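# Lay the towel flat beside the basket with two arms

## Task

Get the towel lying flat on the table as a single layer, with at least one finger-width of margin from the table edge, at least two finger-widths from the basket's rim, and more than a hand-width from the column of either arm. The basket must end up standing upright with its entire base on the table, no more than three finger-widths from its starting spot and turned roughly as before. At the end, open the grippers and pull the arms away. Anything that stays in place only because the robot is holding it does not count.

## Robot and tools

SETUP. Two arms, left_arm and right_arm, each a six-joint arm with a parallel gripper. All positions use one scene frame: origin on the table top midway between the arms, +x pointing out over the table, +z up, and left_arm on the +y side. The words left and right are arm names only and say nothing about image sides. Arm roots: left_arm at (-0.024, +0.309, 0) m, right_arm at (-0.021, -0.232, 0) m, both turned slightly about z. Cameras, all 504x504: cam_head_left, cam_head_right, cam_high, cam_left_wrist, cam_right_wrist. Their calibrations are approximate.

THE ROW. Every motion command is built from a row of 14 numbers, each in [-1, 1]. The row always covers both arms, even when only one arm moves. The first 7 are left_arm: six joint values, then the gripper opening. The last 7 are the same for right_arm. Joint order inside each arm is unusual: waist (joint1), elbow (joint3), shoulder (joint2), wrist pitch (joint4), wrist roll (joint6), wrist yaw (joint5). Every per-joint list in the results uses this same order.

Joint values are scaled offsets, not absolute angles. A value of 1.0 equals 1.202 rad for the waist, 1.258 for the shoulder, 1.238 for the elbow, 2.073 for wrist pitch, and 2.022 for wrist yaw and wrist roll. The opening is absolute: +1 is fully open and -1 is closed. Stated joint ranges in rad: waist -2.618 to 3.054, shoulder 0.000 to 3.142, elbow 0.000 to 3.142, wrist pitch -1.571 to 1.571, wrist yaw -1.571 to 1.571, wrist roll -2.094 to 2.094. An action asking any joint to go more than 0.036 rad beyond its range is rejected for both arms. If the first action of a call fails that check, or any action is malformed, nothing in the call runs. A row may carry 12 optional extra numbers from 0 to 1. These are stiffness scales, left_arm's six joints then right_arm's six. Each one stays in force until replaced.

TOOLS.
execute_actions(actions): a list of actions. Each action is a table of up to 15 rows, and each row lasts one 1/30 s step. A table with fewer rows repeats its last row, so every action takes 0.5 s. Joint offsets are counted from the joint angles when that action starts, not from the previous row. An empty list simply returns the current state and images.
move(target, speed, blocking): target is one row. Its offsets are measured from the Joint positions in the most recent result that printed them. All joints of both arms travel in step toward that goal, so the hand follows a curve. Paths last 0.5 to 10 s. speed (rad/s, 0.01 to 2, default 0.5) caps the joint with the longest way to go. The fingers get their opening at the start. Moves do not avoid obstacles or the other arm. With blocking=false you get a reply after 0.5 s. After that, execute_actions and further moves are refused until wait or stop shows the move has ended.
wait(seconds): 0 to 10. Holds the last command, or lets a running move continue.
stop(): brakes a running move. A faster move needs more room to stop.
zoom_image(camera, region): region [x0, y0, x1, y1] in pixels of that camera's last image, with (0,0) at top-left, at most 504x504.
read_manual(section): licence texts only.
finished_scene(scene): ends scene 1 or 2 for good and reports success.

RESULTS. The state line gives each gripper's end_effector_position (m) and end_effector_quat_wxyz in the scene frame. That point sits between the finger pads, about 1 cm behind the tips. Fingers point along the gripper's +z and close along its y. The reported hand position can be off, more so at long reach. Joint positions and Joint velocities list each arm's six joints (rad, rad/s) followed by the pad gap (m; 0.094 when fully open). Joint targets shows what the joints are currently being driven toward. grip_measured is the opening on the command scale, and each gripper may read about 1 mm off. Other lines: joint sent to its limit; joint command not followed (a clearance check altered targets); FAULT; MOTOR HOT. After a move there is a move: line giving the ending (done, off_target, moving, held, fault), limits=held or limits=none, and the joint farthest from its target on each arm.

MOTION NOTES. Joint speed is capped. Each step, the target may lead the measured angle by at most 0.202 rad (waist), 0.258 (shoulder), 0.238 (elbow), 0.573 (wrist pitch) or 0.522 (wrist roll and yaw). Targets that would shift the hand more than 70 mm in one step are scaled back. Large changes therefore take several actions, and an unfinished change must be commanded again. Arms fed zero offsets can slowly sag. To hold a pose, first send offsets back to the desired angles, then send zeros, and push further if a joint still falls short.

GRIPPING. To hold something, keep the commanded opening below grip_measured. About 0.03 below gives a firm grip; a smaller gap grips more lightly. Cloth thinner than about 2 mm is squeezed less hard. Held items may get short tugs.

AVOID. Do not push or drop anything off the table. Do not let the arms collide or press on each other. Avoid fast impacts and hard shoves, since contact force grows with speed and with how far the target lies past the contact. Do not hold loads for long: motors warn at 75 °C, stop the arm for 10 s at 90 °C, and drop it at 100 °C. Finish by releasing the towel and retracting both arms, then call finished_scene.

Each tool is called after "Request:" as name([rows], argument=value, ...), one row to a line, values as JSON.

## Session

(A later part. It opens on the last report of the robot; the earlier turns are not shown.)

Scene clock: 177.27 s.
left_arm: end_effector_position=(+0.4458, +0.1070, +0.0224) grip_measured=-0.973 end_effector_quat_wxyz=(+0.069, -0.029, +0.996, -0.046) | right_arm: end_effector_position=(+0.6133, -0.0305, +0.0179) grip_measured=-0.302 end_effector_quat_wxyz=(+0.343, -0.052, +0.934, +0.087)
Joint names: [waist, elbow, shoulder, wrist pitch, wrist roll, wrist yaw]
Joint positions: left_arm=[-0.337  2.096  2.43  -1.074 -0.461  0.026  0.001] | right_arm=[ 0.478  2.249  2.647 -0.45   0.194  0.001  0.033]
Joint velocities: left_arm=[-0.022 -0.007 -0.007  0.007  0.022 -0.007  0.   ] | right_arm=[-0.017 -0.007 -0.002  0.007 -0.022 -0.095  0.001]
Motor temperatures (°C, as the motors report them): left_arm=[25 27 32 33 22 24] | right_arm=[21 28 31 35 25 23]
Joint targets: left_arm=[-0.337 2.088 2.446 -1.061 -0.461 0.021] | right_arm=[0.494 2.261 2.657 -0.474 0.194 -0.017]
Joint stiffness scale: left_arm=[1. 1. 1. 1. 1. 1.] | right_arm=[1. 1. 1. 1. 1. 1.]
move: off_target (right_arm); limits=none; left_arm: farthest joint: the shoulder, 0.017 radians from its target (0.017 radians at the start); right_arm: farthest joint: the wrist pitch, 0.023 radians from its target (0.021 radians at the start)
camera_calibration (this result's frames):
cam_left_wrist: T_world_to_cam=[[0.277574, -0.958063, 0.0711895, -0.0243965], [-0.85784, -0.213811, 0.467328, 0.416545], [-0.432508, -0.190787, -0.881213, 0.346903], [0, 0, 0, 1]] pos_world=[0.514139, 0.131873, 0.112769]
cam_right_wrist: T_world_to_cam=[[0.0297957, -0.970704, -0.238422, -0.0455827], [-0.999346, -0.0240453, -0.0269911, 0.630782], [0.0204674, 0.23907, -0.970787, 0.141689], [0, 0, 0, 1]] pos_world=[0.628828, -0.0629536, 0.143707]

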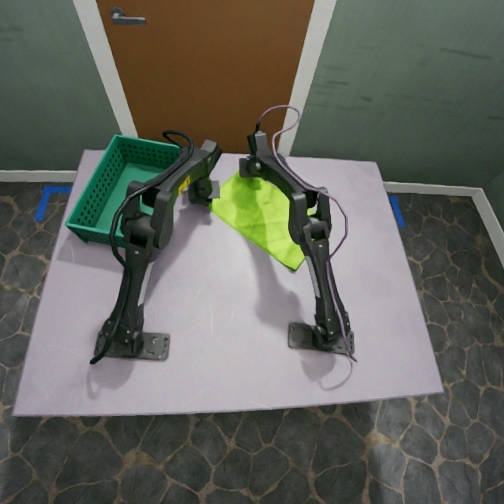

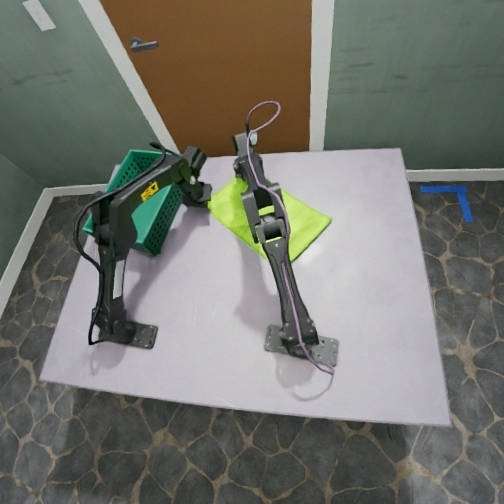

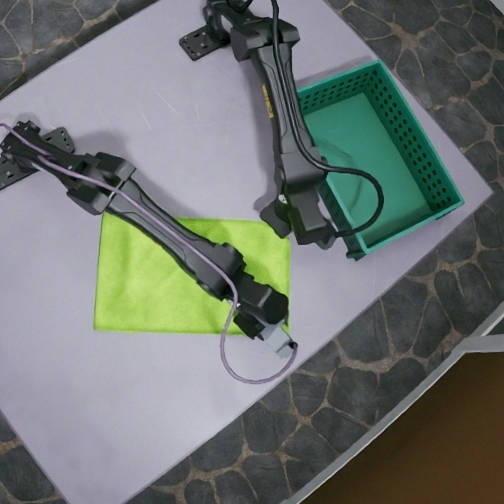

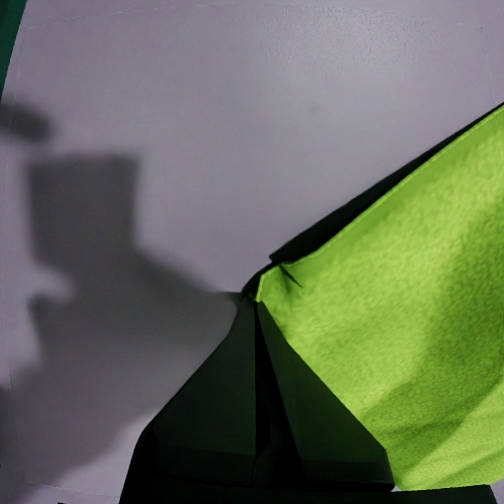

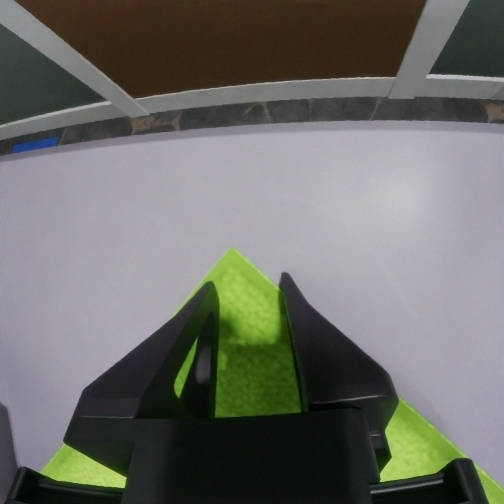

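Request:
execute_actions([
  [[0,-0.006,0.013,0.005,0,0,-1,0,0.01,0.016,-0.01,-0.015,0,-0.3],[0,-0.006,0.013,0.005,0,0,-1,0,0.01,0.016,-0.01,-0.03,0,-0.3],[0,-0.006,0.013,0.005,0,0,-1,0,0.01,0.016,-0.01,-0.045,0,-0.3],[0,-0.006,0.013,0.005,0,0,-1,0,0.01,0.016,-0.01,-0.055,0,-0.3],[0,-0.006,0.013,0.005,0,0,-1,0,0.01,0.016,-0.01,-0.055,0,-0.3],[0,-0.006,0.013,0.005,0,0,-1,0,0.01,0.016,-0.01,-0.055,0,-0.3],[0,-0.006,0.013,0.005,0,0,-1,0,0.01,0.016,-0.01,-0.055,0,-0.35],[0,-0.006,0.013,0.005,0,0,-1,0,0.01,0.016,-0.01,-0.055,0,-0.4],[0,-0.006,0.013,0.005,0,0,-1,0,0.01,0.016,-0.01,-0.055,0,-0.45],[0,-0.006,0.013,0.005,0,0,-1,0,0.01,0.016,-0.01,-0.055,0,-0.5],[0,-0.006,0.013,0.005,0,0,-1,0,0.01,0.016,-0.01,-0.055,0,-0.55],[0,-0.006,0.013,0.005,0,0,-1,0,0.01,0.016,-0.01,-0.055,0,-0.6],[0,-0.006,0.013,0.005,0,0,-1,0,0.01,0.016,-0.01,-0.055,0,-0.65],[0,-0.006,0.013,0.005,0,0,-1,0,0.01,0.016,-0.01,-0.055,0,-0.7]],
])

Scene clock: 189.57 s.
left_arm: end_effector_position=(+0.4457, +0.1069, +0.0224) grip_measured=-0.973 end_effector_quat_wxyz=(+0.068, -0.029, +0.996, -0.046) | right_arm: end_effector_position=(+0.6134, -0.0305, +0.0166) grip_measured=-0.692 end_effector_quat_wxyz=(+0.346, -0.097, +0.930, +0.070)
Joint names: [waist, elbow, shoulder, wrist pitch, wrist roll, wrist yaw]
Joint positions: left_arm=[-0.337  2.096  2.43  -1.074 -0.461  0.027  0.001] | right_arm=[ 0.478  2.249  2.649 -0.448  0.097  0.002  0.014]
Joint velocities: left_arm=[-0.007  0.022  0.007  0.007 -0.007 -0.037 -0.001] | right_arm=[ 0.012 -0.002 -0.027  0.007 -0.051  0.007 -0.011]
Motor temperatures (°C, as the motors report them): left_arm=[25 27 32 33 22 24] | right_arm=[22 28 32 35 25 23]
Joint targets: left_arm=[-0.337 2.088 2.446 -1.064 -0.461 0.026] | right_arm=[0.478 2.261 2.667 -0.471 0.083 0.002]
Joint stiffness scale: left_arm=[1. 1. 1. 1. 1. 1.] | right_arm=[1. 1. 1. 1. 1. 1.]
camera_calibration (this result's frames):
cam_left_wrist: T_world_to_cam=[[0.277427, -0.95804, 0.0720642, -0.024511], [-0.857674, -0.213166, 0.467927, 0.416277], [-0.432931, -0.191623, -0.880824, 0.347106], [0, 0, 0, 1]] pos_world=[0.514103, 0.131767, 0.112719]
cam_right_wrist: T_world_to_cam=[[0.104389, -0.978632, -0.177152, -0.0929399], [-0.994254, -0.0984457, -0.0420378, 0.625769], [0.0236997, 0.180522, -0.983285, 0.136818], [0, 0, 0, 1]] pos_world=[0.628632, -0.0540484, 0.144373]

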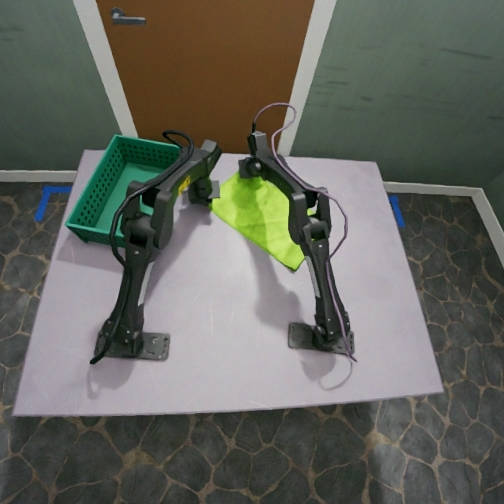

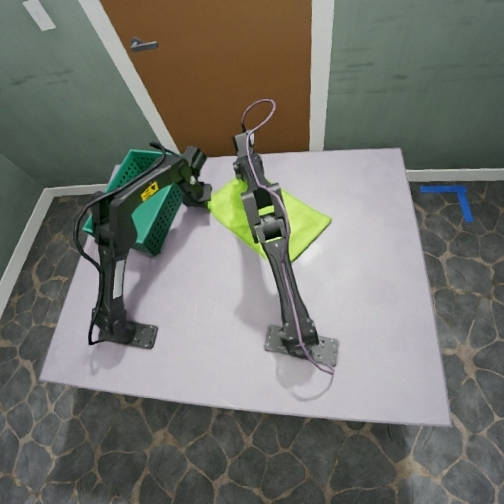

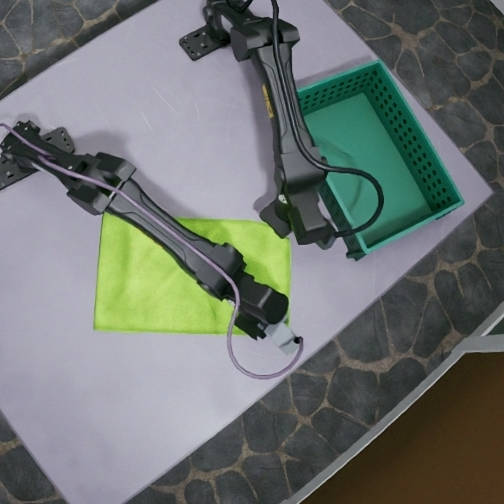

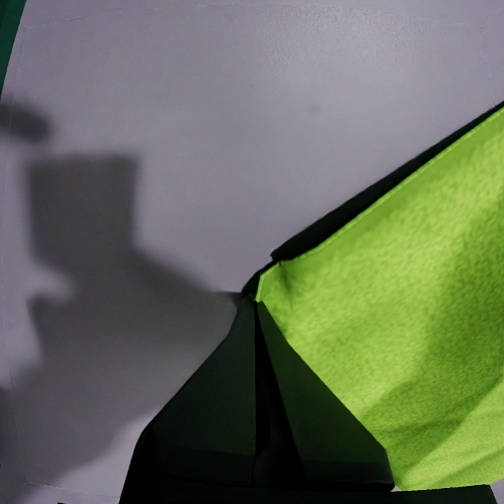

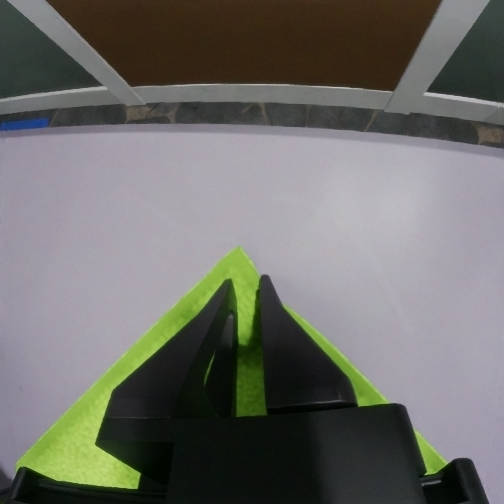

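Request:
execute_actions(actions=[])

Scene clock: 222.20 s.
left_arm: end_effector_position=(+0.4456, +0.1068, +0.0224) grip_measured=-0.973 end_effector_quat_wxyz=(+0.068, -0.029, +0.996, -0.046) | right_arm: end_effector_position=(+0.6134, -0.0304, +0.0166) grip_measured=-0.697 end_effector_quat_wxyz=(+0.347, -0.100, +0.930, +0.069)
Joint names: [waist, elbow, shoulder, wrist pitch, wrist roll, wrist yaw]
Joint positions: left_arm=[-0.337  2.096  2.43  -1.074 -0.461  0.027  0.001] | right_arm=[ 0.478  2.249  2.649 -0.448  0.092  0.001  0.014]
Joint velocities: left_arm=[-0.002  0.002 -0.012  0.037 -0.081  0.022 -0.001] | right_arm=[-0.012 -0.017  0.002 -0.051 -0.007 -0.007 -0.   ]
Motor temperatures (°C, as the motors report them): left_arm=[25 27 32 32 22 24] | right_arm=[21 28 32 34 25 23]
Joint targets: left_arm=[-0.337 2.088 2.446 -1.064 -0.461 0.026] | right_arm=[0.478 2.261 2.667 -0.471 0.083 0.001]
Joint stiffness scale: left_arm=[1. 1. 1. 1. 1. 1.] | right_arm=[1. 1. 1. 1. 1. 1.]
camera_calibration (this result's frames):
cam_left_wrist: T_world_to_cam=[[0.277378, -0.958032, 0.0723558, -0.0245493], [-0.857619, -0.21295, 0.468126, 0.416188], [-0.433072, -0.191902, -0.880694, 0.347174], [0, 0, 0, 1]] pos_world=[0.514091, 0.131732, 0.112702]
cam_right_wrist: T_world_to_cam=[[0.10873, -0.978616, -0.174612, -0.0954885], [-0.993779, -0.102751, -0.0429544, 0.625406], [0.0240943, 0.178196, -0.9837, 0.136546], [0, 0, 0, 1]] pos_world=[0.628608, -0.0535176, 0.14451]

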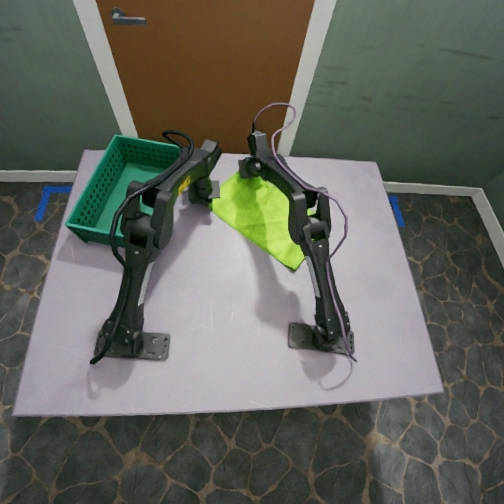

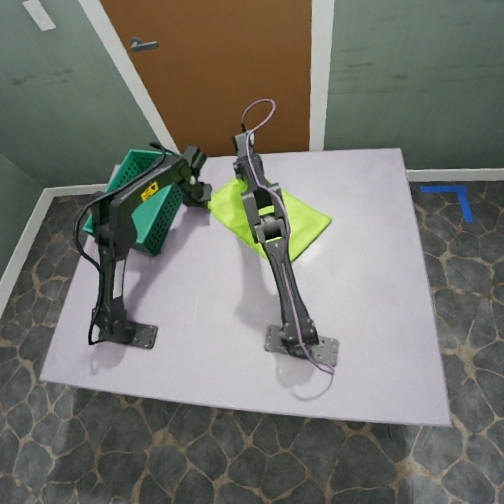

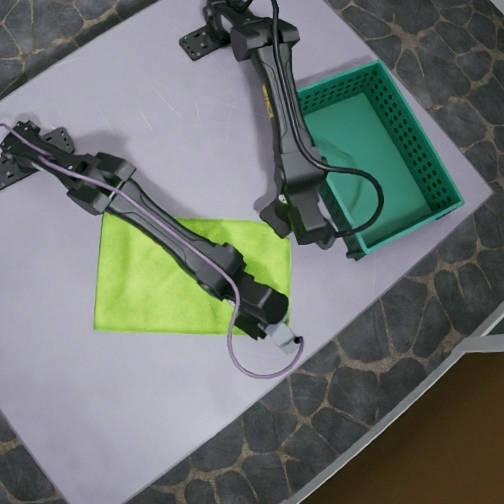

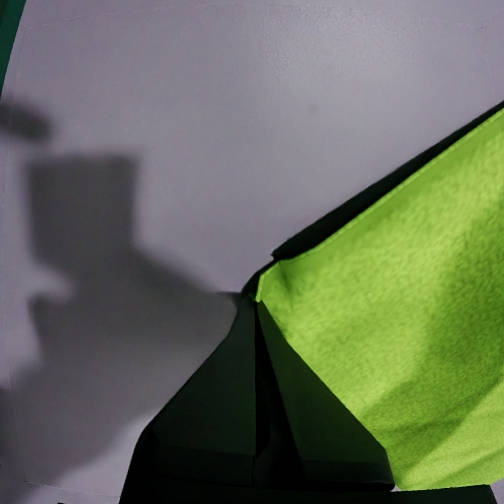

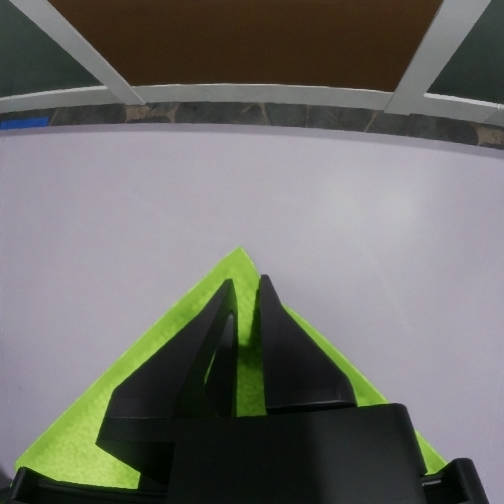

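Request:
execute_actions([
  [[0,-0.006,0.013,0.005,0,0,-1, 0,0.01,0.014,-0.01,0,0,-0.73],[0,-0.006,0.013,0.005,0,0,-1, 0,0.01,0.014,-0.01,0,0,-0.75],[0,-0.006,0.013,0.005,0,0,-1, 0,0.01,0.014,-0.01,0,0,-0.77],[0,-0.006,0.013,0.005,0,0,-1, 0,0.01,0.014,-0.01,0,0,-0.79],[0,-0.006,0.013,0.005,0,0,-1, 0,0.01,0.014,-0.01,0,0,-0.81],[0,-0.006,0.013,0.005,0,0,-1, 0,0.01,0.014,-0.01,0,0,-0.83],[0,-0.006,0.013,0.005,0,0,-1, 0,0.01,0.014,-0.01,0,0,-0.85],[0,-0.006,0.013,0.005,0,0,-1, 0,0.01,0.014,-0.01,0,0,-0.87],[0,-0.006,0.013,0.005,0,0,-1, 0,0.01,0.014,-0.01,0,0,-0.89],[0,-0.006,0.013,0.005,0,0,-1, 0,0.01,0.014,-0.01,0,0,-0.91],[0,-0.006,0.013,0.005,0,0,-1, 0,0.01,0.014,-0.01,0,0,-0.93],[0,-0.006,0.013,0.005,0,0,-1, 0,0.01,0.014,-0.01,0,0,-0.95],[0,-0.006,0.013,0.005,0,0,-1, 0,0.01,0.014,-0.01,0,0,-0.97],[0,-0.006,0.013,0.005,0,0,-1, 0,0.01,0.014,-0.01,0,0,-1]],
  [[0,-0.006,0.013,0.005,0,0,-1, 0,0.01,0.014,-0.01,0,0,-1]],
])

Scene clock: 234.63 s.
left_arm: end_effector_position=(+0.4458, +0.1064, +0.0225) grip_measured=-0.973 end_effector_quat_wxyz=(+0.068, -0.029, +0.996, -0.047) | right_arm: end_effector_position=(+0.6139, -0.0281, +0.0176) grip_measured=-0.974 end_effector_quat_wxyz=(+0.348, -0.101, +0.929, +0.075)
Joint names: [waist, elbow, shoulder, wrist pitch, wrist roll, wrist yaw]
Joint positions: left_arm=[-0.337  2.096  2.43  -1.073 -0.461  0.029  0.001] | right_arm=[ 0.478  2.249  2.649 -0.442  0.092 -0.01   0.001]
Joint velocities: left_arm=[-0.007 -0.002 -0.007  0.022  0.051  0.007  0.   ] | right_arm=[ 0.002 -0.007 -0.037 -0.007  0.007  0.037 -0.   ]
Motor temperatures (°C, as the motors report them): left_arm=[25 27 32 32 22 24] | right_arm=[21 28 32 34 25 23]
Joint targets: left_arm=[-0.337 2.088 2.446 -1.063 -0.461 0.029] | right_arm=[0.478 2.261 2.667 -0.463 0.092 -0.007]
Joint stiffness scale: left_arm=[1. 1. 1. 1. 1. 1.] | right_arm=[1. 1. 1. 1. 1. 1.]
camera_calibration (this result's frames):
cam_left_wrist: T_world_to_cam=[[0.277057, -0.957958, 0.0745324, -0.0249055], [-0.857835, -0.211664, 0.468313, 0.416135], [-0.432848, -0.193686, -0.880414, 0.34728], [0, 0, 0, 1]] pos_world=[0.514195, 0.131485, 0.112725]
cam_right_wrist: T_world_to_cam=[[0.116732, -0.975966, -0.184023, -0.0977977], [-0.992826, -0.109842, -0.0472367, 0.625436], [0.0258879, 0.188217, -0.981786, 0.13627], [0, 0, 0, 1]] pos_world=[0.628837, -0.0523964, 0.145335]

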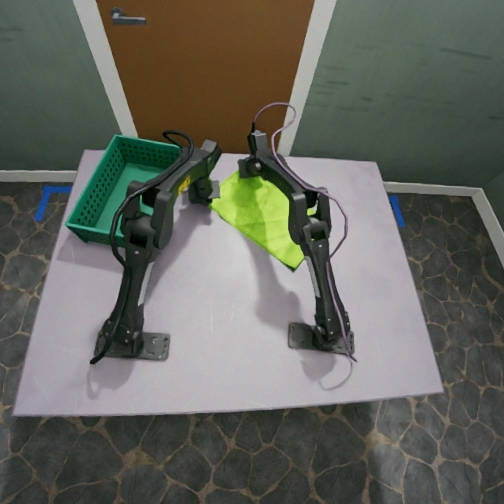

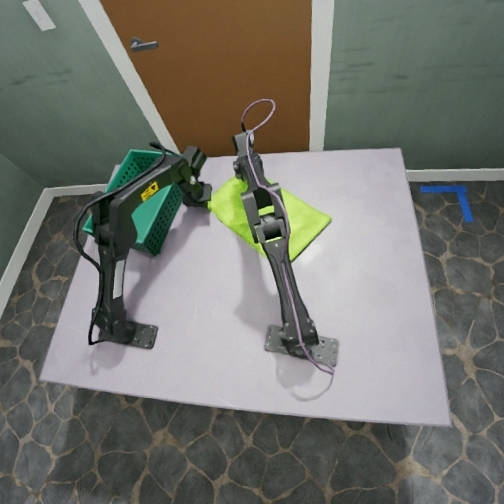

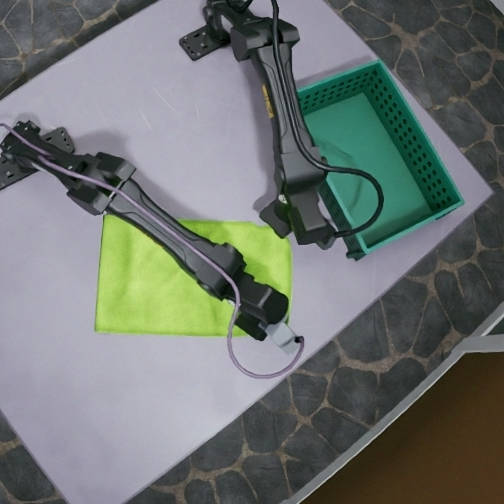

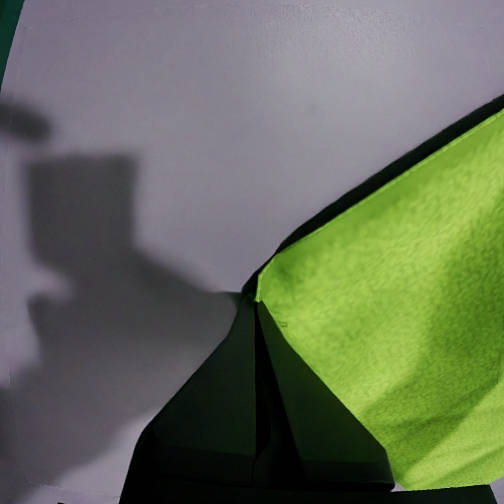

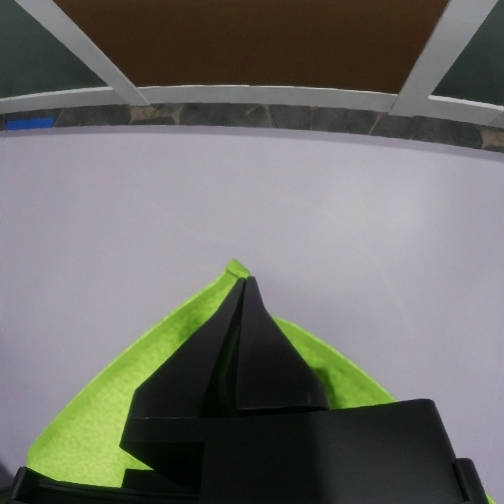

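Request:
move(target=[0,0.02,-0.12,0.01,0,0,-1, 0,0.02,-0.095,0.01,0,0,-1], speed=0.2)

Scene clock: 250.53 s.
left_arm: end_effector_position=(+0.4547, +0.1023, +0.0868) grip_measured=-0.974 end_effector_quat_wxyz=(+0.129, -0.028, +0.988, -0.076) | right_arm: end_effector_position=(+0.6201, -0.0257, +0.0764) grip_measured=-0.974 end_effector_quat_wxyz=(+0.389, -0.100, +0.912, +0.084)
Joint names: [waist, elbow, shoulder, wrist pitch, wrist roll, wrist yaw]
Joint positions: left_arm=[-0.337  2.096  2.301 -1.066 -0.461  0.031  0.001] | right_arm=[ 0.478  2.249  2.559 -0.441  0.092 -0.013  0.001]
Joint velocities: left_arm=[-0.002 -0.002 -0.007 -0.022 -0.037 -0.022 -0.001] | right_arm=[ 0.007  0.002  0.007 -0.066 -0.007 -0.022  0.   ]
Motor temperatures (°C, as the motors report them): left_arm=[25 27 33 32 22 24] | right_arm=[21 28 33 34 25 23]
Joint targets: left_arm=[-0.337 2.121 2.279 -1.052 -0.461 0.029] | right_arm=[0.478 2.274 2.530 -0.421 0.092 -0.010]
Joint stiffness scale: left_arm=[1. 1. 1. 1. 1. 1.] | right_arm=[1. 1. 1. 1. 1. 1.]
move: off_target (left_arm, right_arm); limits=none; left_arm: farthest joint: the elbow, 0.025 radians from its target (0.025 radians at the start); right_arm: farthest joint: the shoulder, 0.030 radians from its target (0.120 radians at the start)
camera_calibration (this result's frames):
cam_left_wrist: T_world_to_cam=[[0.262209, -0.951734, 0.159528, -0.03734], [-0.909856, -0.188733, 0.369516, 0.422731], [-0.321573, -0.242038, -0.915428, 0.364337], [0, 0, 0, 1]] pos_world=[0.511577, 0.132429, 0.183275]
cam_right_wrist: T_world_to_cam=[[0.134888, -0.97019, -0.201339, -0.0951783], [-0.984777, -0.108781, -0.135574, 0.63638], [0.109631, 0.216561, -0.970094, 0.141227], [0, 0, 0, 1]] pos_world=[0.624048, -0.0536991, 0.204117]

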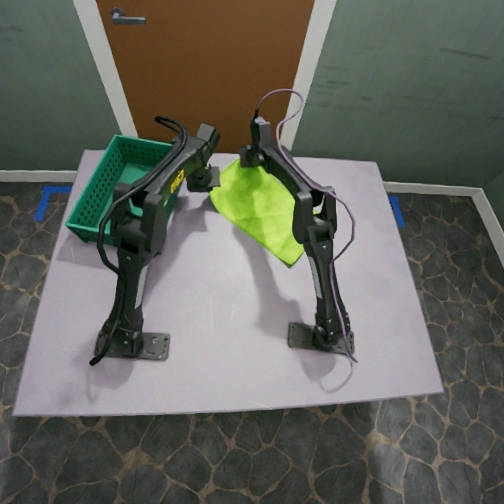

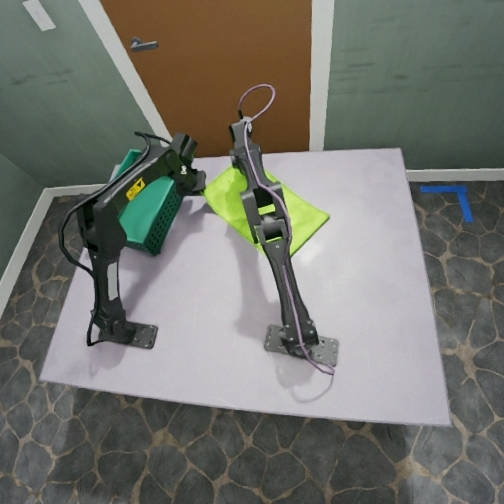

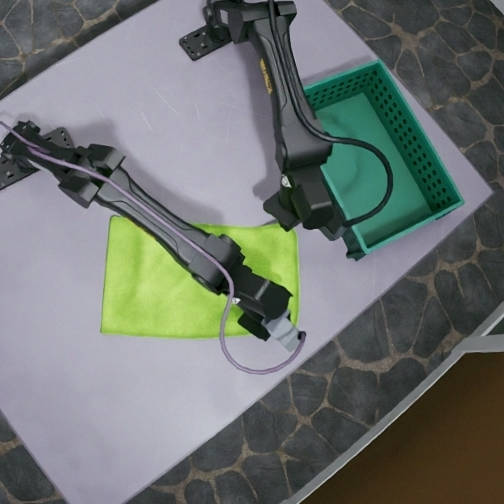

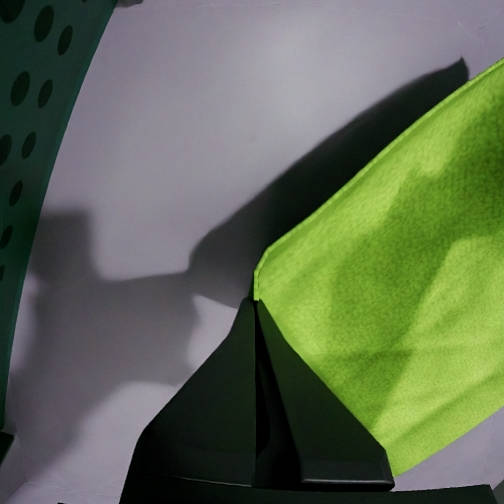

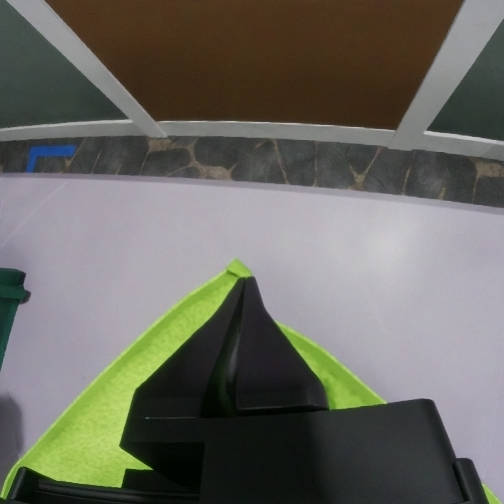

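Request:
move(target=[0,0.124,-0.172,0.09,0.1,-0.015,-1, -0.083,-0.126,-0.355,-0.062,0.075,0,-1], speed=0.3)

Scene clock: 277.33 s.
left_arm: end_effector_position=(+0.4972, +0.0879, +0.2554) grip_measured=-0.974 end_effector_quat_wxyz=(+0.356, +0.062, +0.923, -0.130) | right_arm: end_effector_position=(+0.5773, -0.0968, +0.2523) grip_measured=-0.974 end_effector_quat_wxyz=(+0.453, +0.007, +0.885, +0.111)
Joint names: [waist, elbow, shoulder, wrist pitch, wrist roll, wrist yaw]
Joint positions: left_arm=[-0.337  2.219  2.107 -0.905 -0.271  0.013  0.001] | right_arm=[ 0.388  2.103  2.138 -0.566  0.239 -0.013  0.001]
Joint velocities: left_arm=[-0.002 -0.012 -0.007 -0.022 -0.007 -0.022  0.   ] | right_arm=[ 0.012  0.007 -0.022  0.095 -0.007  0.037  0.001]
Motor temperatures (°C, as the motors report them): left_arm=[25 28 34 32 22 24] | right_arm=[21 28 35 36 25 23]
Joint targets: left_arm=[-0.337 2.249 2.085 -0.880 -0.259 0.001] | right_arm=[0.378 2.093 2.113 -0.569 0.244 -0.013]
Joint stiffness scale: left_arm=[1. 1. 1. 1. 1. 1.] | right_arm=[1. 1. 1. 1. 1. 1.]
move: off_target (left_arm, right_arm); limits=none; left_arm: farthest joint: the elbow, 0.030 radians from its target (0.154 radians at the start); right_arm: farthest joint: the shoulder, 0.025 radians from its target (0.447 radians at the start)
camera_calibration (this result's frames):
cam_left_wrist: T_world_to_cam=[[-0.00449235, -0.952764, 0.303679, 0.00680409], [-0.994991, -0.0260685, -0.0965064, 0.543384], [0.0998643, -0.302591, -0.947874, 0.33295], [0, 0, 0, 1]] pos_world=[0.507443, 0.121396, 0.365969]
cam_right_wrist: T_world_to_cam=[[-0.00853875, -0.941259, -0.337579, -0.00302149], [-0.963782, 0.0977365, -0.248137, 0.646673], [0.266555, 0.323233, -0.908003, 0.236059], [0, 0, 0, 1]] pos_world=[0.560303, -0.14235, 0.373785]

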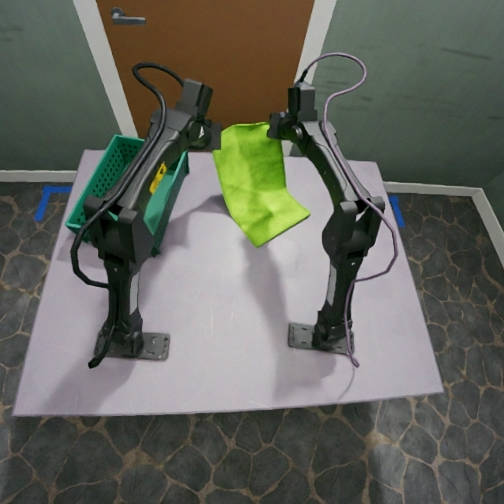

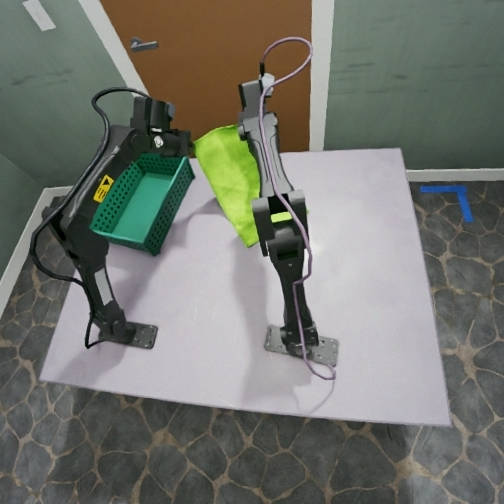

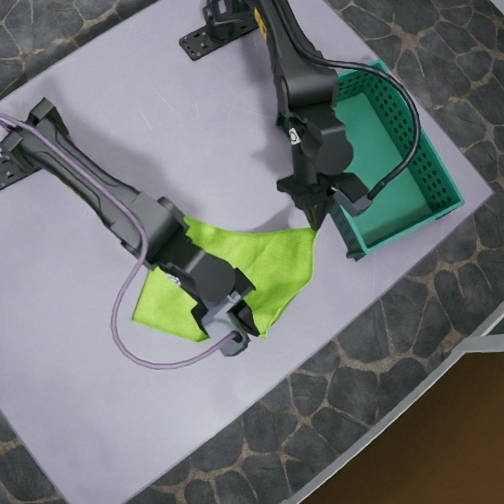

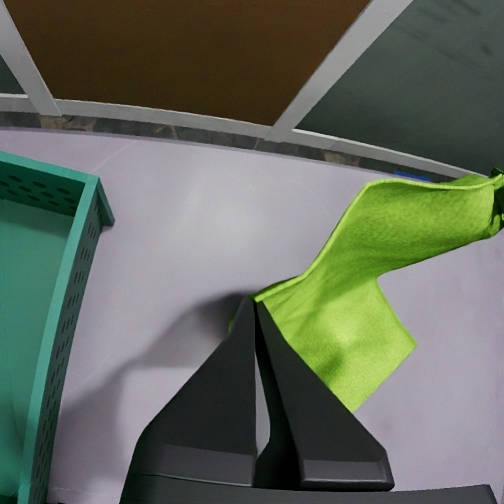

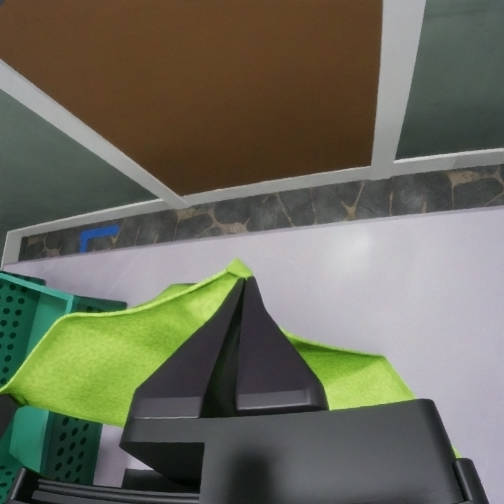

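Request:
move(target=[0.043,-0.047,-0.10,0.323,0,0,-1, -0.02,-0.018,-0.203,0.102,0,0,-1], speed=0.35)

Scene clock: 297.97 s.
left_arm: end_effector_position=(+0.5485, +0.0926, +0.4290) grip_measured=-0.974 end_effector_quat_wxyz=(+0.634, +0.038, +0.743, -0.211) | right_arm: end_effector_position=(+0.5476, -0.1095, +0.4192) grip_measured=-0.974 end_effector_quat_wxyz=(+0.614, +0.009, +0.776, +0.144)
Joint names: [waist, elbow, shoulder, wrist pitch, wrist roll, wrist yaw]
Joint positions: left_arm=[-0.297  2.171  2.011 -0.268 -0.27   0.013  0.001] | right_arm=[ 0.378  2.087  1.91  -0.382  0.24  -0.013  0.001]
Joint velocities: left_arm=[-0.007  0.022 -0.007 -0.037  0.022 -0.007 -0.002] | right_arm=[ 0.002  0.007 -0.002 -0.095 -0.022 -0.051  0.001]
Motor temperatures (°C, as the motors report them): left_arm=[25 28 34 35 22 24] | right_arm=[21 28 34 37 25 23]
Joint targets: left_arm=[-0.285 2.161 1.981 -0.235 -0.270 0.013] | right_arm=[0.364 2.080 1.882 -0.355 0.239 -0.013]
Joint stiffness scale: left_arm=[1. 1. 1. 1. 1. 1.] | right_arm=[1. 1. 1. 1. 1. 1.]
move: off_target (left_arm, right_arm); limits=none; left_arm: farthest joint: the wrist pitch, 0.033 radians from its target (0.670 radians at the start); right_arm: farthest joint: the shoulder, 0.028 radians from its target (0.255 radians at the start)
camera_calibration (this result's frames):
cam_left_wrist: T_world_to_cam=[[-0.224164, -0.855674, 0.466446, 0.000441812], [-0.744416, -0.158558, -0.648617, 0.722991], [0.628963, -0.492627, -0.601435, 0.0725557], [0, 0, 0, 1]] pos_world=[0.49267, 0.150757, 0.512375]
cam_right_wrist: T_world_to_cam=[[0.125052, -0.911016, -0.392952, -0.00549211], [-0.799371, 0.142085, -0.583797, 0.716193], [0.587681, 0.387119, -0.710472, 0.147974], [0, 0, 0, 1]] pos_world=[0.486229, -0.164047, 0.521084]

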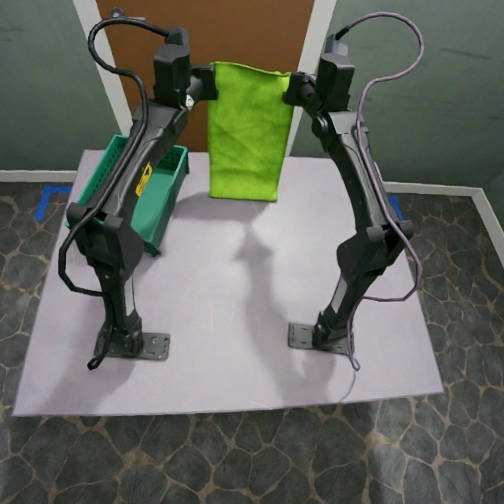

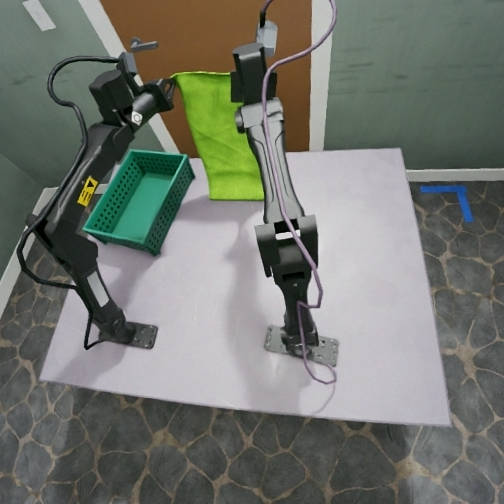

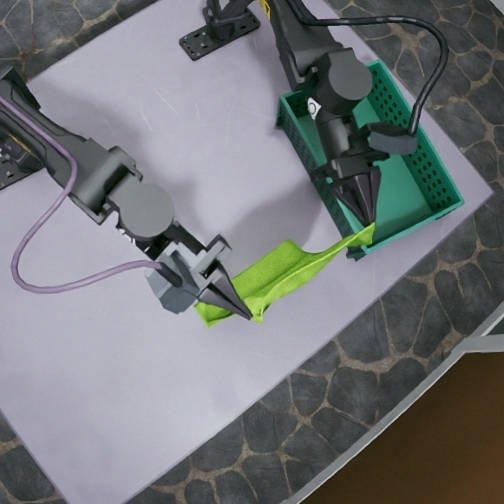

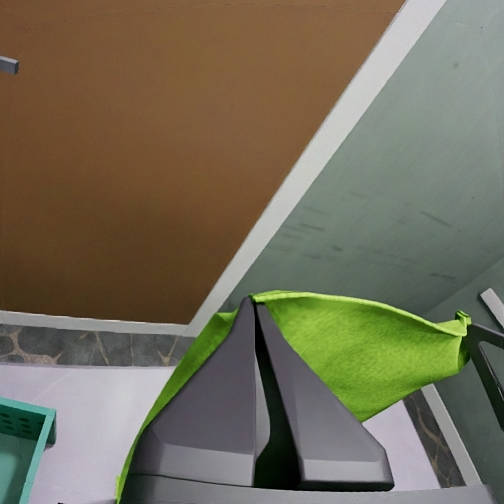

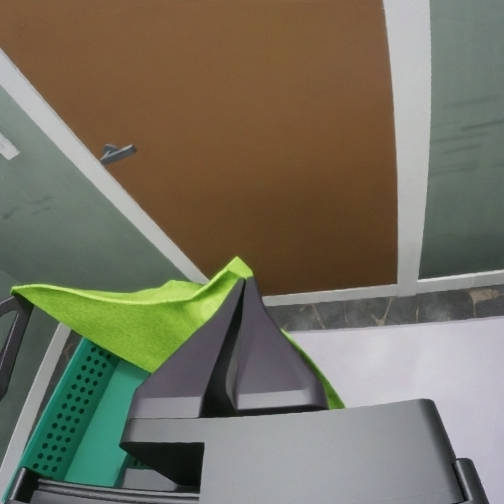

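Request:
zoom_image(camera="cam_head_left", region=[180, 130, 310, 230])

Request:
zoom_image(camera="cam_high", region=[170, 210, 390, 350])

Region (180, 130, 310, 230) of cam_head_left's 504x504 image, scaled by 3.877, with more detail than that image has; it fills the top 388 rows of this view, and the rest is white.

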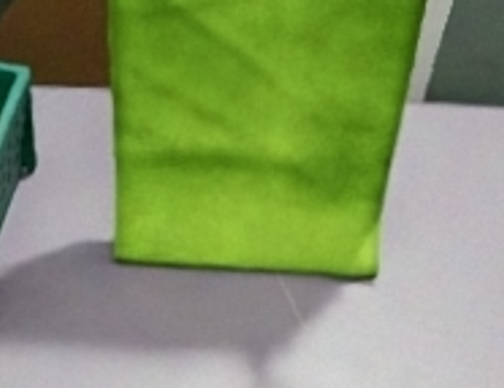

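Region (170, 210, 390, 350) of cam_high's 504x504 image, scaled by 2.291, with more detail than that image has; it fills the top 321 rows of this view, and the rest is white.

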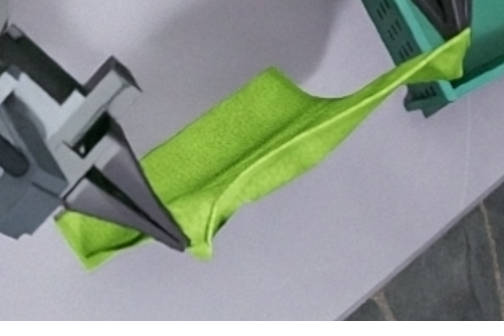

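Request:
move(target=[0.046,0.096,0.184,0.337,0,0,-1, -0.012,0.09,0.145,0.265,0,0,-1], speed=0.35)

Scene clock: 325.30 s.
left_arm: end_effector_position=(+0.6029, +0.1030, +0.4814) grip_measured=-0.974 end_effector_quat_wxyz=(+0.797, +0.018, +0.552, -0.244) | right_arm: end_effector_position=(+0.6017, -0.0982, +0.4717) grip_measured=-0.974 end_effector_quat_wxyz=(+0.754, +0.006, +0.633, +0.175)
Joint names: [waist, elbow, shoulder, wrist pitch, wrist roll, wrist yaw]
Joint positions: left_arm=[-0.253  2.252  2.25   0.398 -0.27   0.013  0.001] | right_arm=[ 0.378  2.162  2.098  0.137  0.24  -0.013  0.001]
Joint velocities: left_arm=[-0.012 -0.002  0.017 -0.037 -0.007 -0.022 -0.002] | right_arm=[-0.012 -0.007  0.002  0.022 -0.037 -0.007 -0.   ]
Motor temperatures (°C, as the motors report them): left_arm=[25 28 34 38 22 24] | right_arm=[22 28 33 40 25 23]
Joint targets: left_arm=[-0.242 2.290 2.242 0.430 -0.270 0.013] | right_arm=[0.363 2.199 2.093 0.167 0.240 -0.013]
Joint stiffness scale: left_arm=[1. 1. 1. 1. 1. 1.] | right_arm=[1. 1. 1. 1. 1. 1.]
move: off_target (left_arm, right_arm); limits=none; left_arm: farthest joint: the elbow, 0.038 radians from its target (0.119 radians at the start); right_arm: farthest joint: the elbow, 0.037 radians from its target (0.111 radians at the start)
camera_calibration (this result's frames):
cam_left_wrist: T_world_to_cam=[[-0.413124, -0.790532, 0.452092, 0.111234], [-0.35985, -0.314327, -0.878468, 0.694007], [0.836562, -0.525602, -0.154617, -0.261867], [0, 0, 0, 1]] pos_world=[0.51476, 0.168441, 0.518886]
cam_right_wrist: T_world_to_cam=[[0.281722, -0.878269, -0.386363, -0.0754737], [-0.514448, 0.201639, -0.833478, 0.740703], [0.809924, 0.433572, -0.395018, -0.128857], [0, 0, 0, 1]] pos_world=[0.50668, -0.159772, 0.537298]

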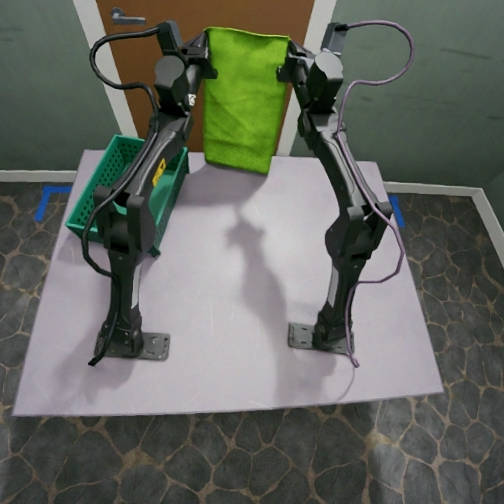

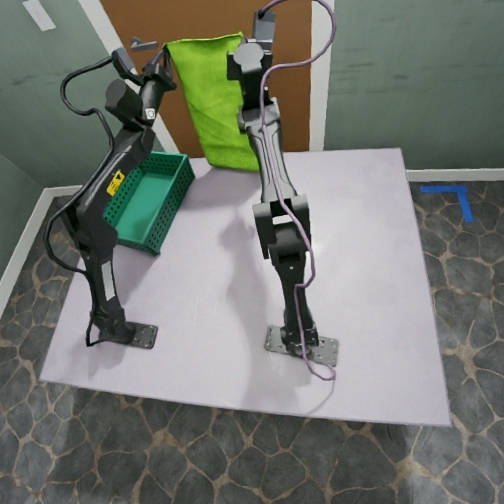

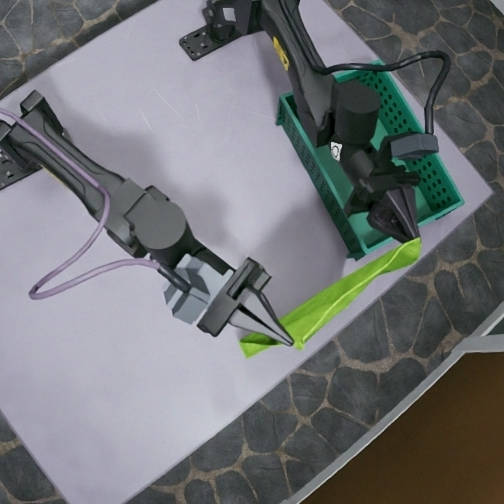

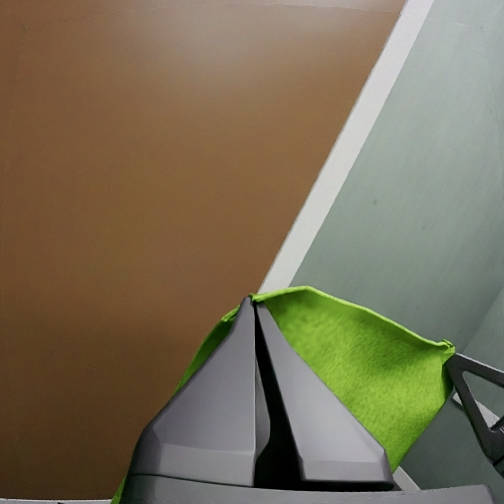

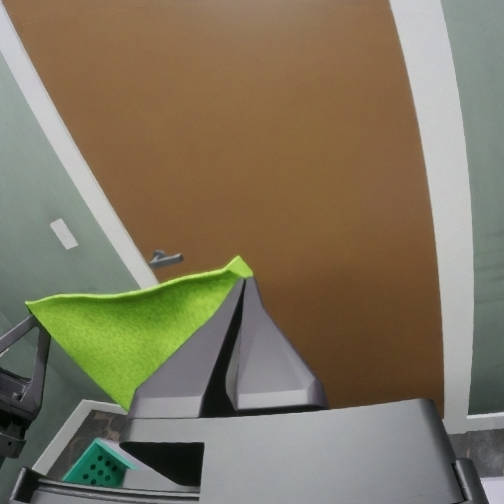

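Request:
zoom_image(camera="cam_head_left", region=[180, 110, 310, 210])

Request:
zoom_image(camera="cam_high", region=[210, 230, 430, 380])

Region (180, 110, 310, 210) of cam_head_left's 504x504 image, scaled by 3.877, with more detail than that image has; it fills the top 388 rows of this view, and the rest is white.

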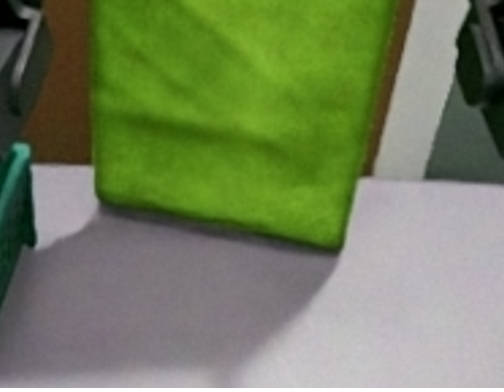

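Region (210, 230, 430, 380) of cam_high's 504x504 image, scaled by 2.291, with more detail than that image has; it fills the top 344 rows of this view, and the rest is white.

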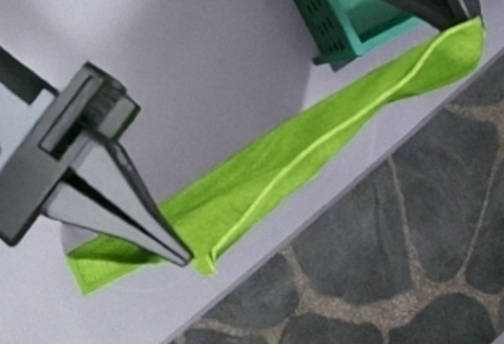

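Request:
move(target=[-0.03,-0.372,-0.283,-0.083,0,0,-1, 0.015,-0.355,-0.239,-0.018,0,0,-1], speed=0.3)

Scene clock: 350.30 s.
left_arm: end_effector_position=(+0.5495, +0.1041, +0.4236) grip_measured=-0.974 end_effector_quat_wxyz=(+0.709, +0.029, +0.666, -0.228) | right_arm: end_effector_position=(+0.5511, -0.1042, +0.4077) grip_measured=-0.974 end_effector_quat_wxyz=(+0.687, +0.005, +0.708, +0.163)
Joint names: [waist, elbow, shoulder, wrist pitch, wrist roll, wrist yaw]
Joint positions: left_arm=[-0.279  1.801  1.924  0.234 -0.27   0.013  0.001] | right_arm=[ 0.385  1.729  1.831  0.1    0.24  -0.013  0.001]
Joint velocities: left_arm=[ 0.002 -0.007 -0.017 -0.022 -0.081 -0.037  0.001] | right_arm=[-0.012  0.002 -0.002 -0.051  0.007 -0.007 -0.001]
Motor temperatures (°C, as the motors report them): left_arm=[25 28 34 39 22 24] | right_arm=[22 29 33 40 25 23]
Joint targets: left_arm=[-0.289 1.791 1.893 0.226 -0.270 0.013] | right_arm=[0.396 1.722 1.797 0.099 0.240 -0.013]
Joint stiffness scale: left_arm=[1. 1. 1. 1. 1. 1.] | right_arm=[1. 1. 1. 1. 1. 1.]
move: off_target (left_arm, right_arm); limits=none; left_arm: farthest joint: the shoulder, 0.030 radians from its target (0.356 radians at the start); right_arm: farthest joint: the shoulder, 0.034 radians from its target (0.300 radians at the start)
camera_calibration (this result's frames):
cam_left_wrist: T_world_to_cam=[[-0.306156, -0.824892, 0.475206, 0.0511955], [-0.593944, -0.224595, -0.77252, 0.698756], [0.743975, -0.518758, -0.421179, -0.0625108], [0, 0, 0, 1]] pos_world=[0.477203, 0.16674, 0.489147]
cam_right_wrist: T_world_to_cam=[[0.210385, -0.893026, -0.397797, -0.048779], [-0.67087, 0.164096, -0.723192, 0.699866], [0.711106, 0.419019, -0.564581, 0.0115381], [0, 0, 0, 1]] pos_world=[0.471577, -0.163241, 0.493248]

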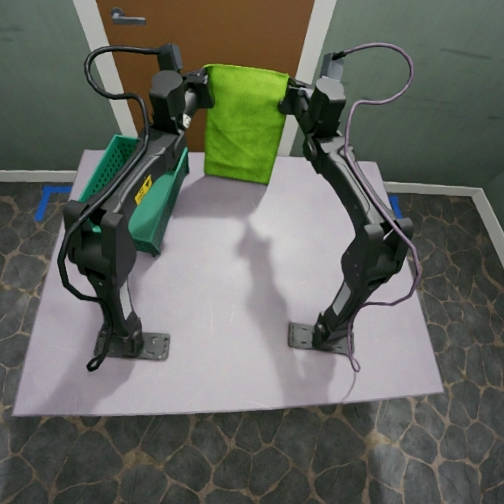

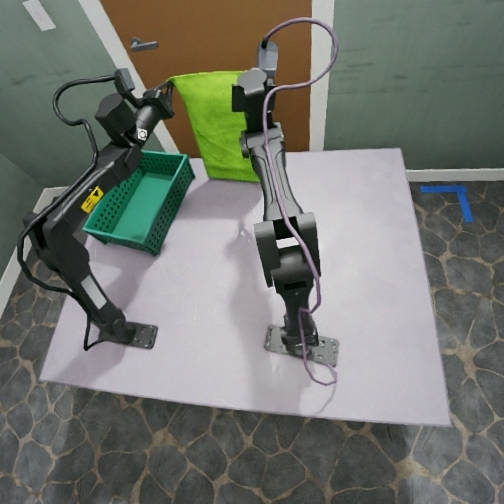

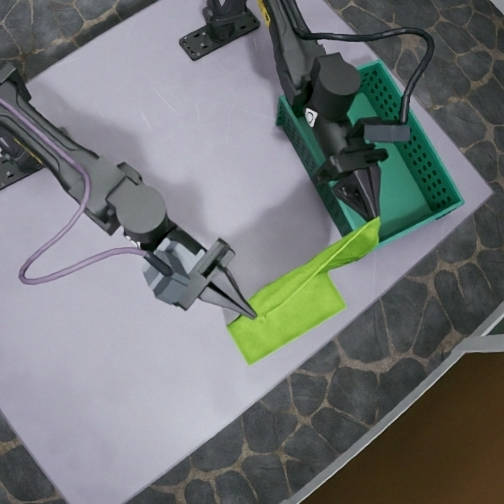

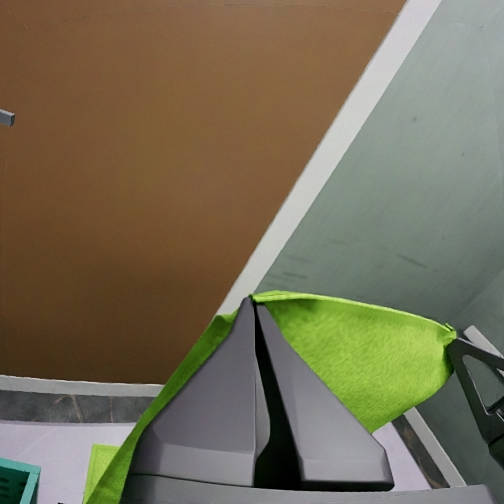

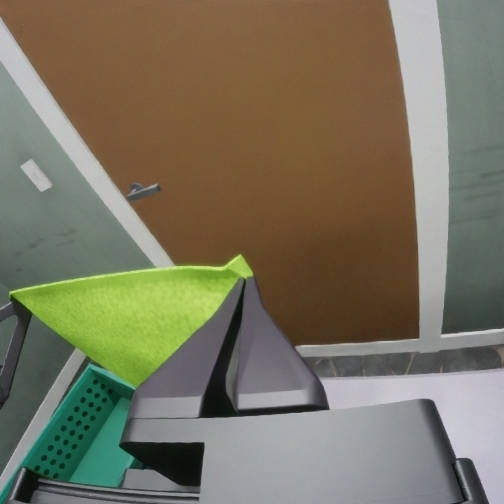

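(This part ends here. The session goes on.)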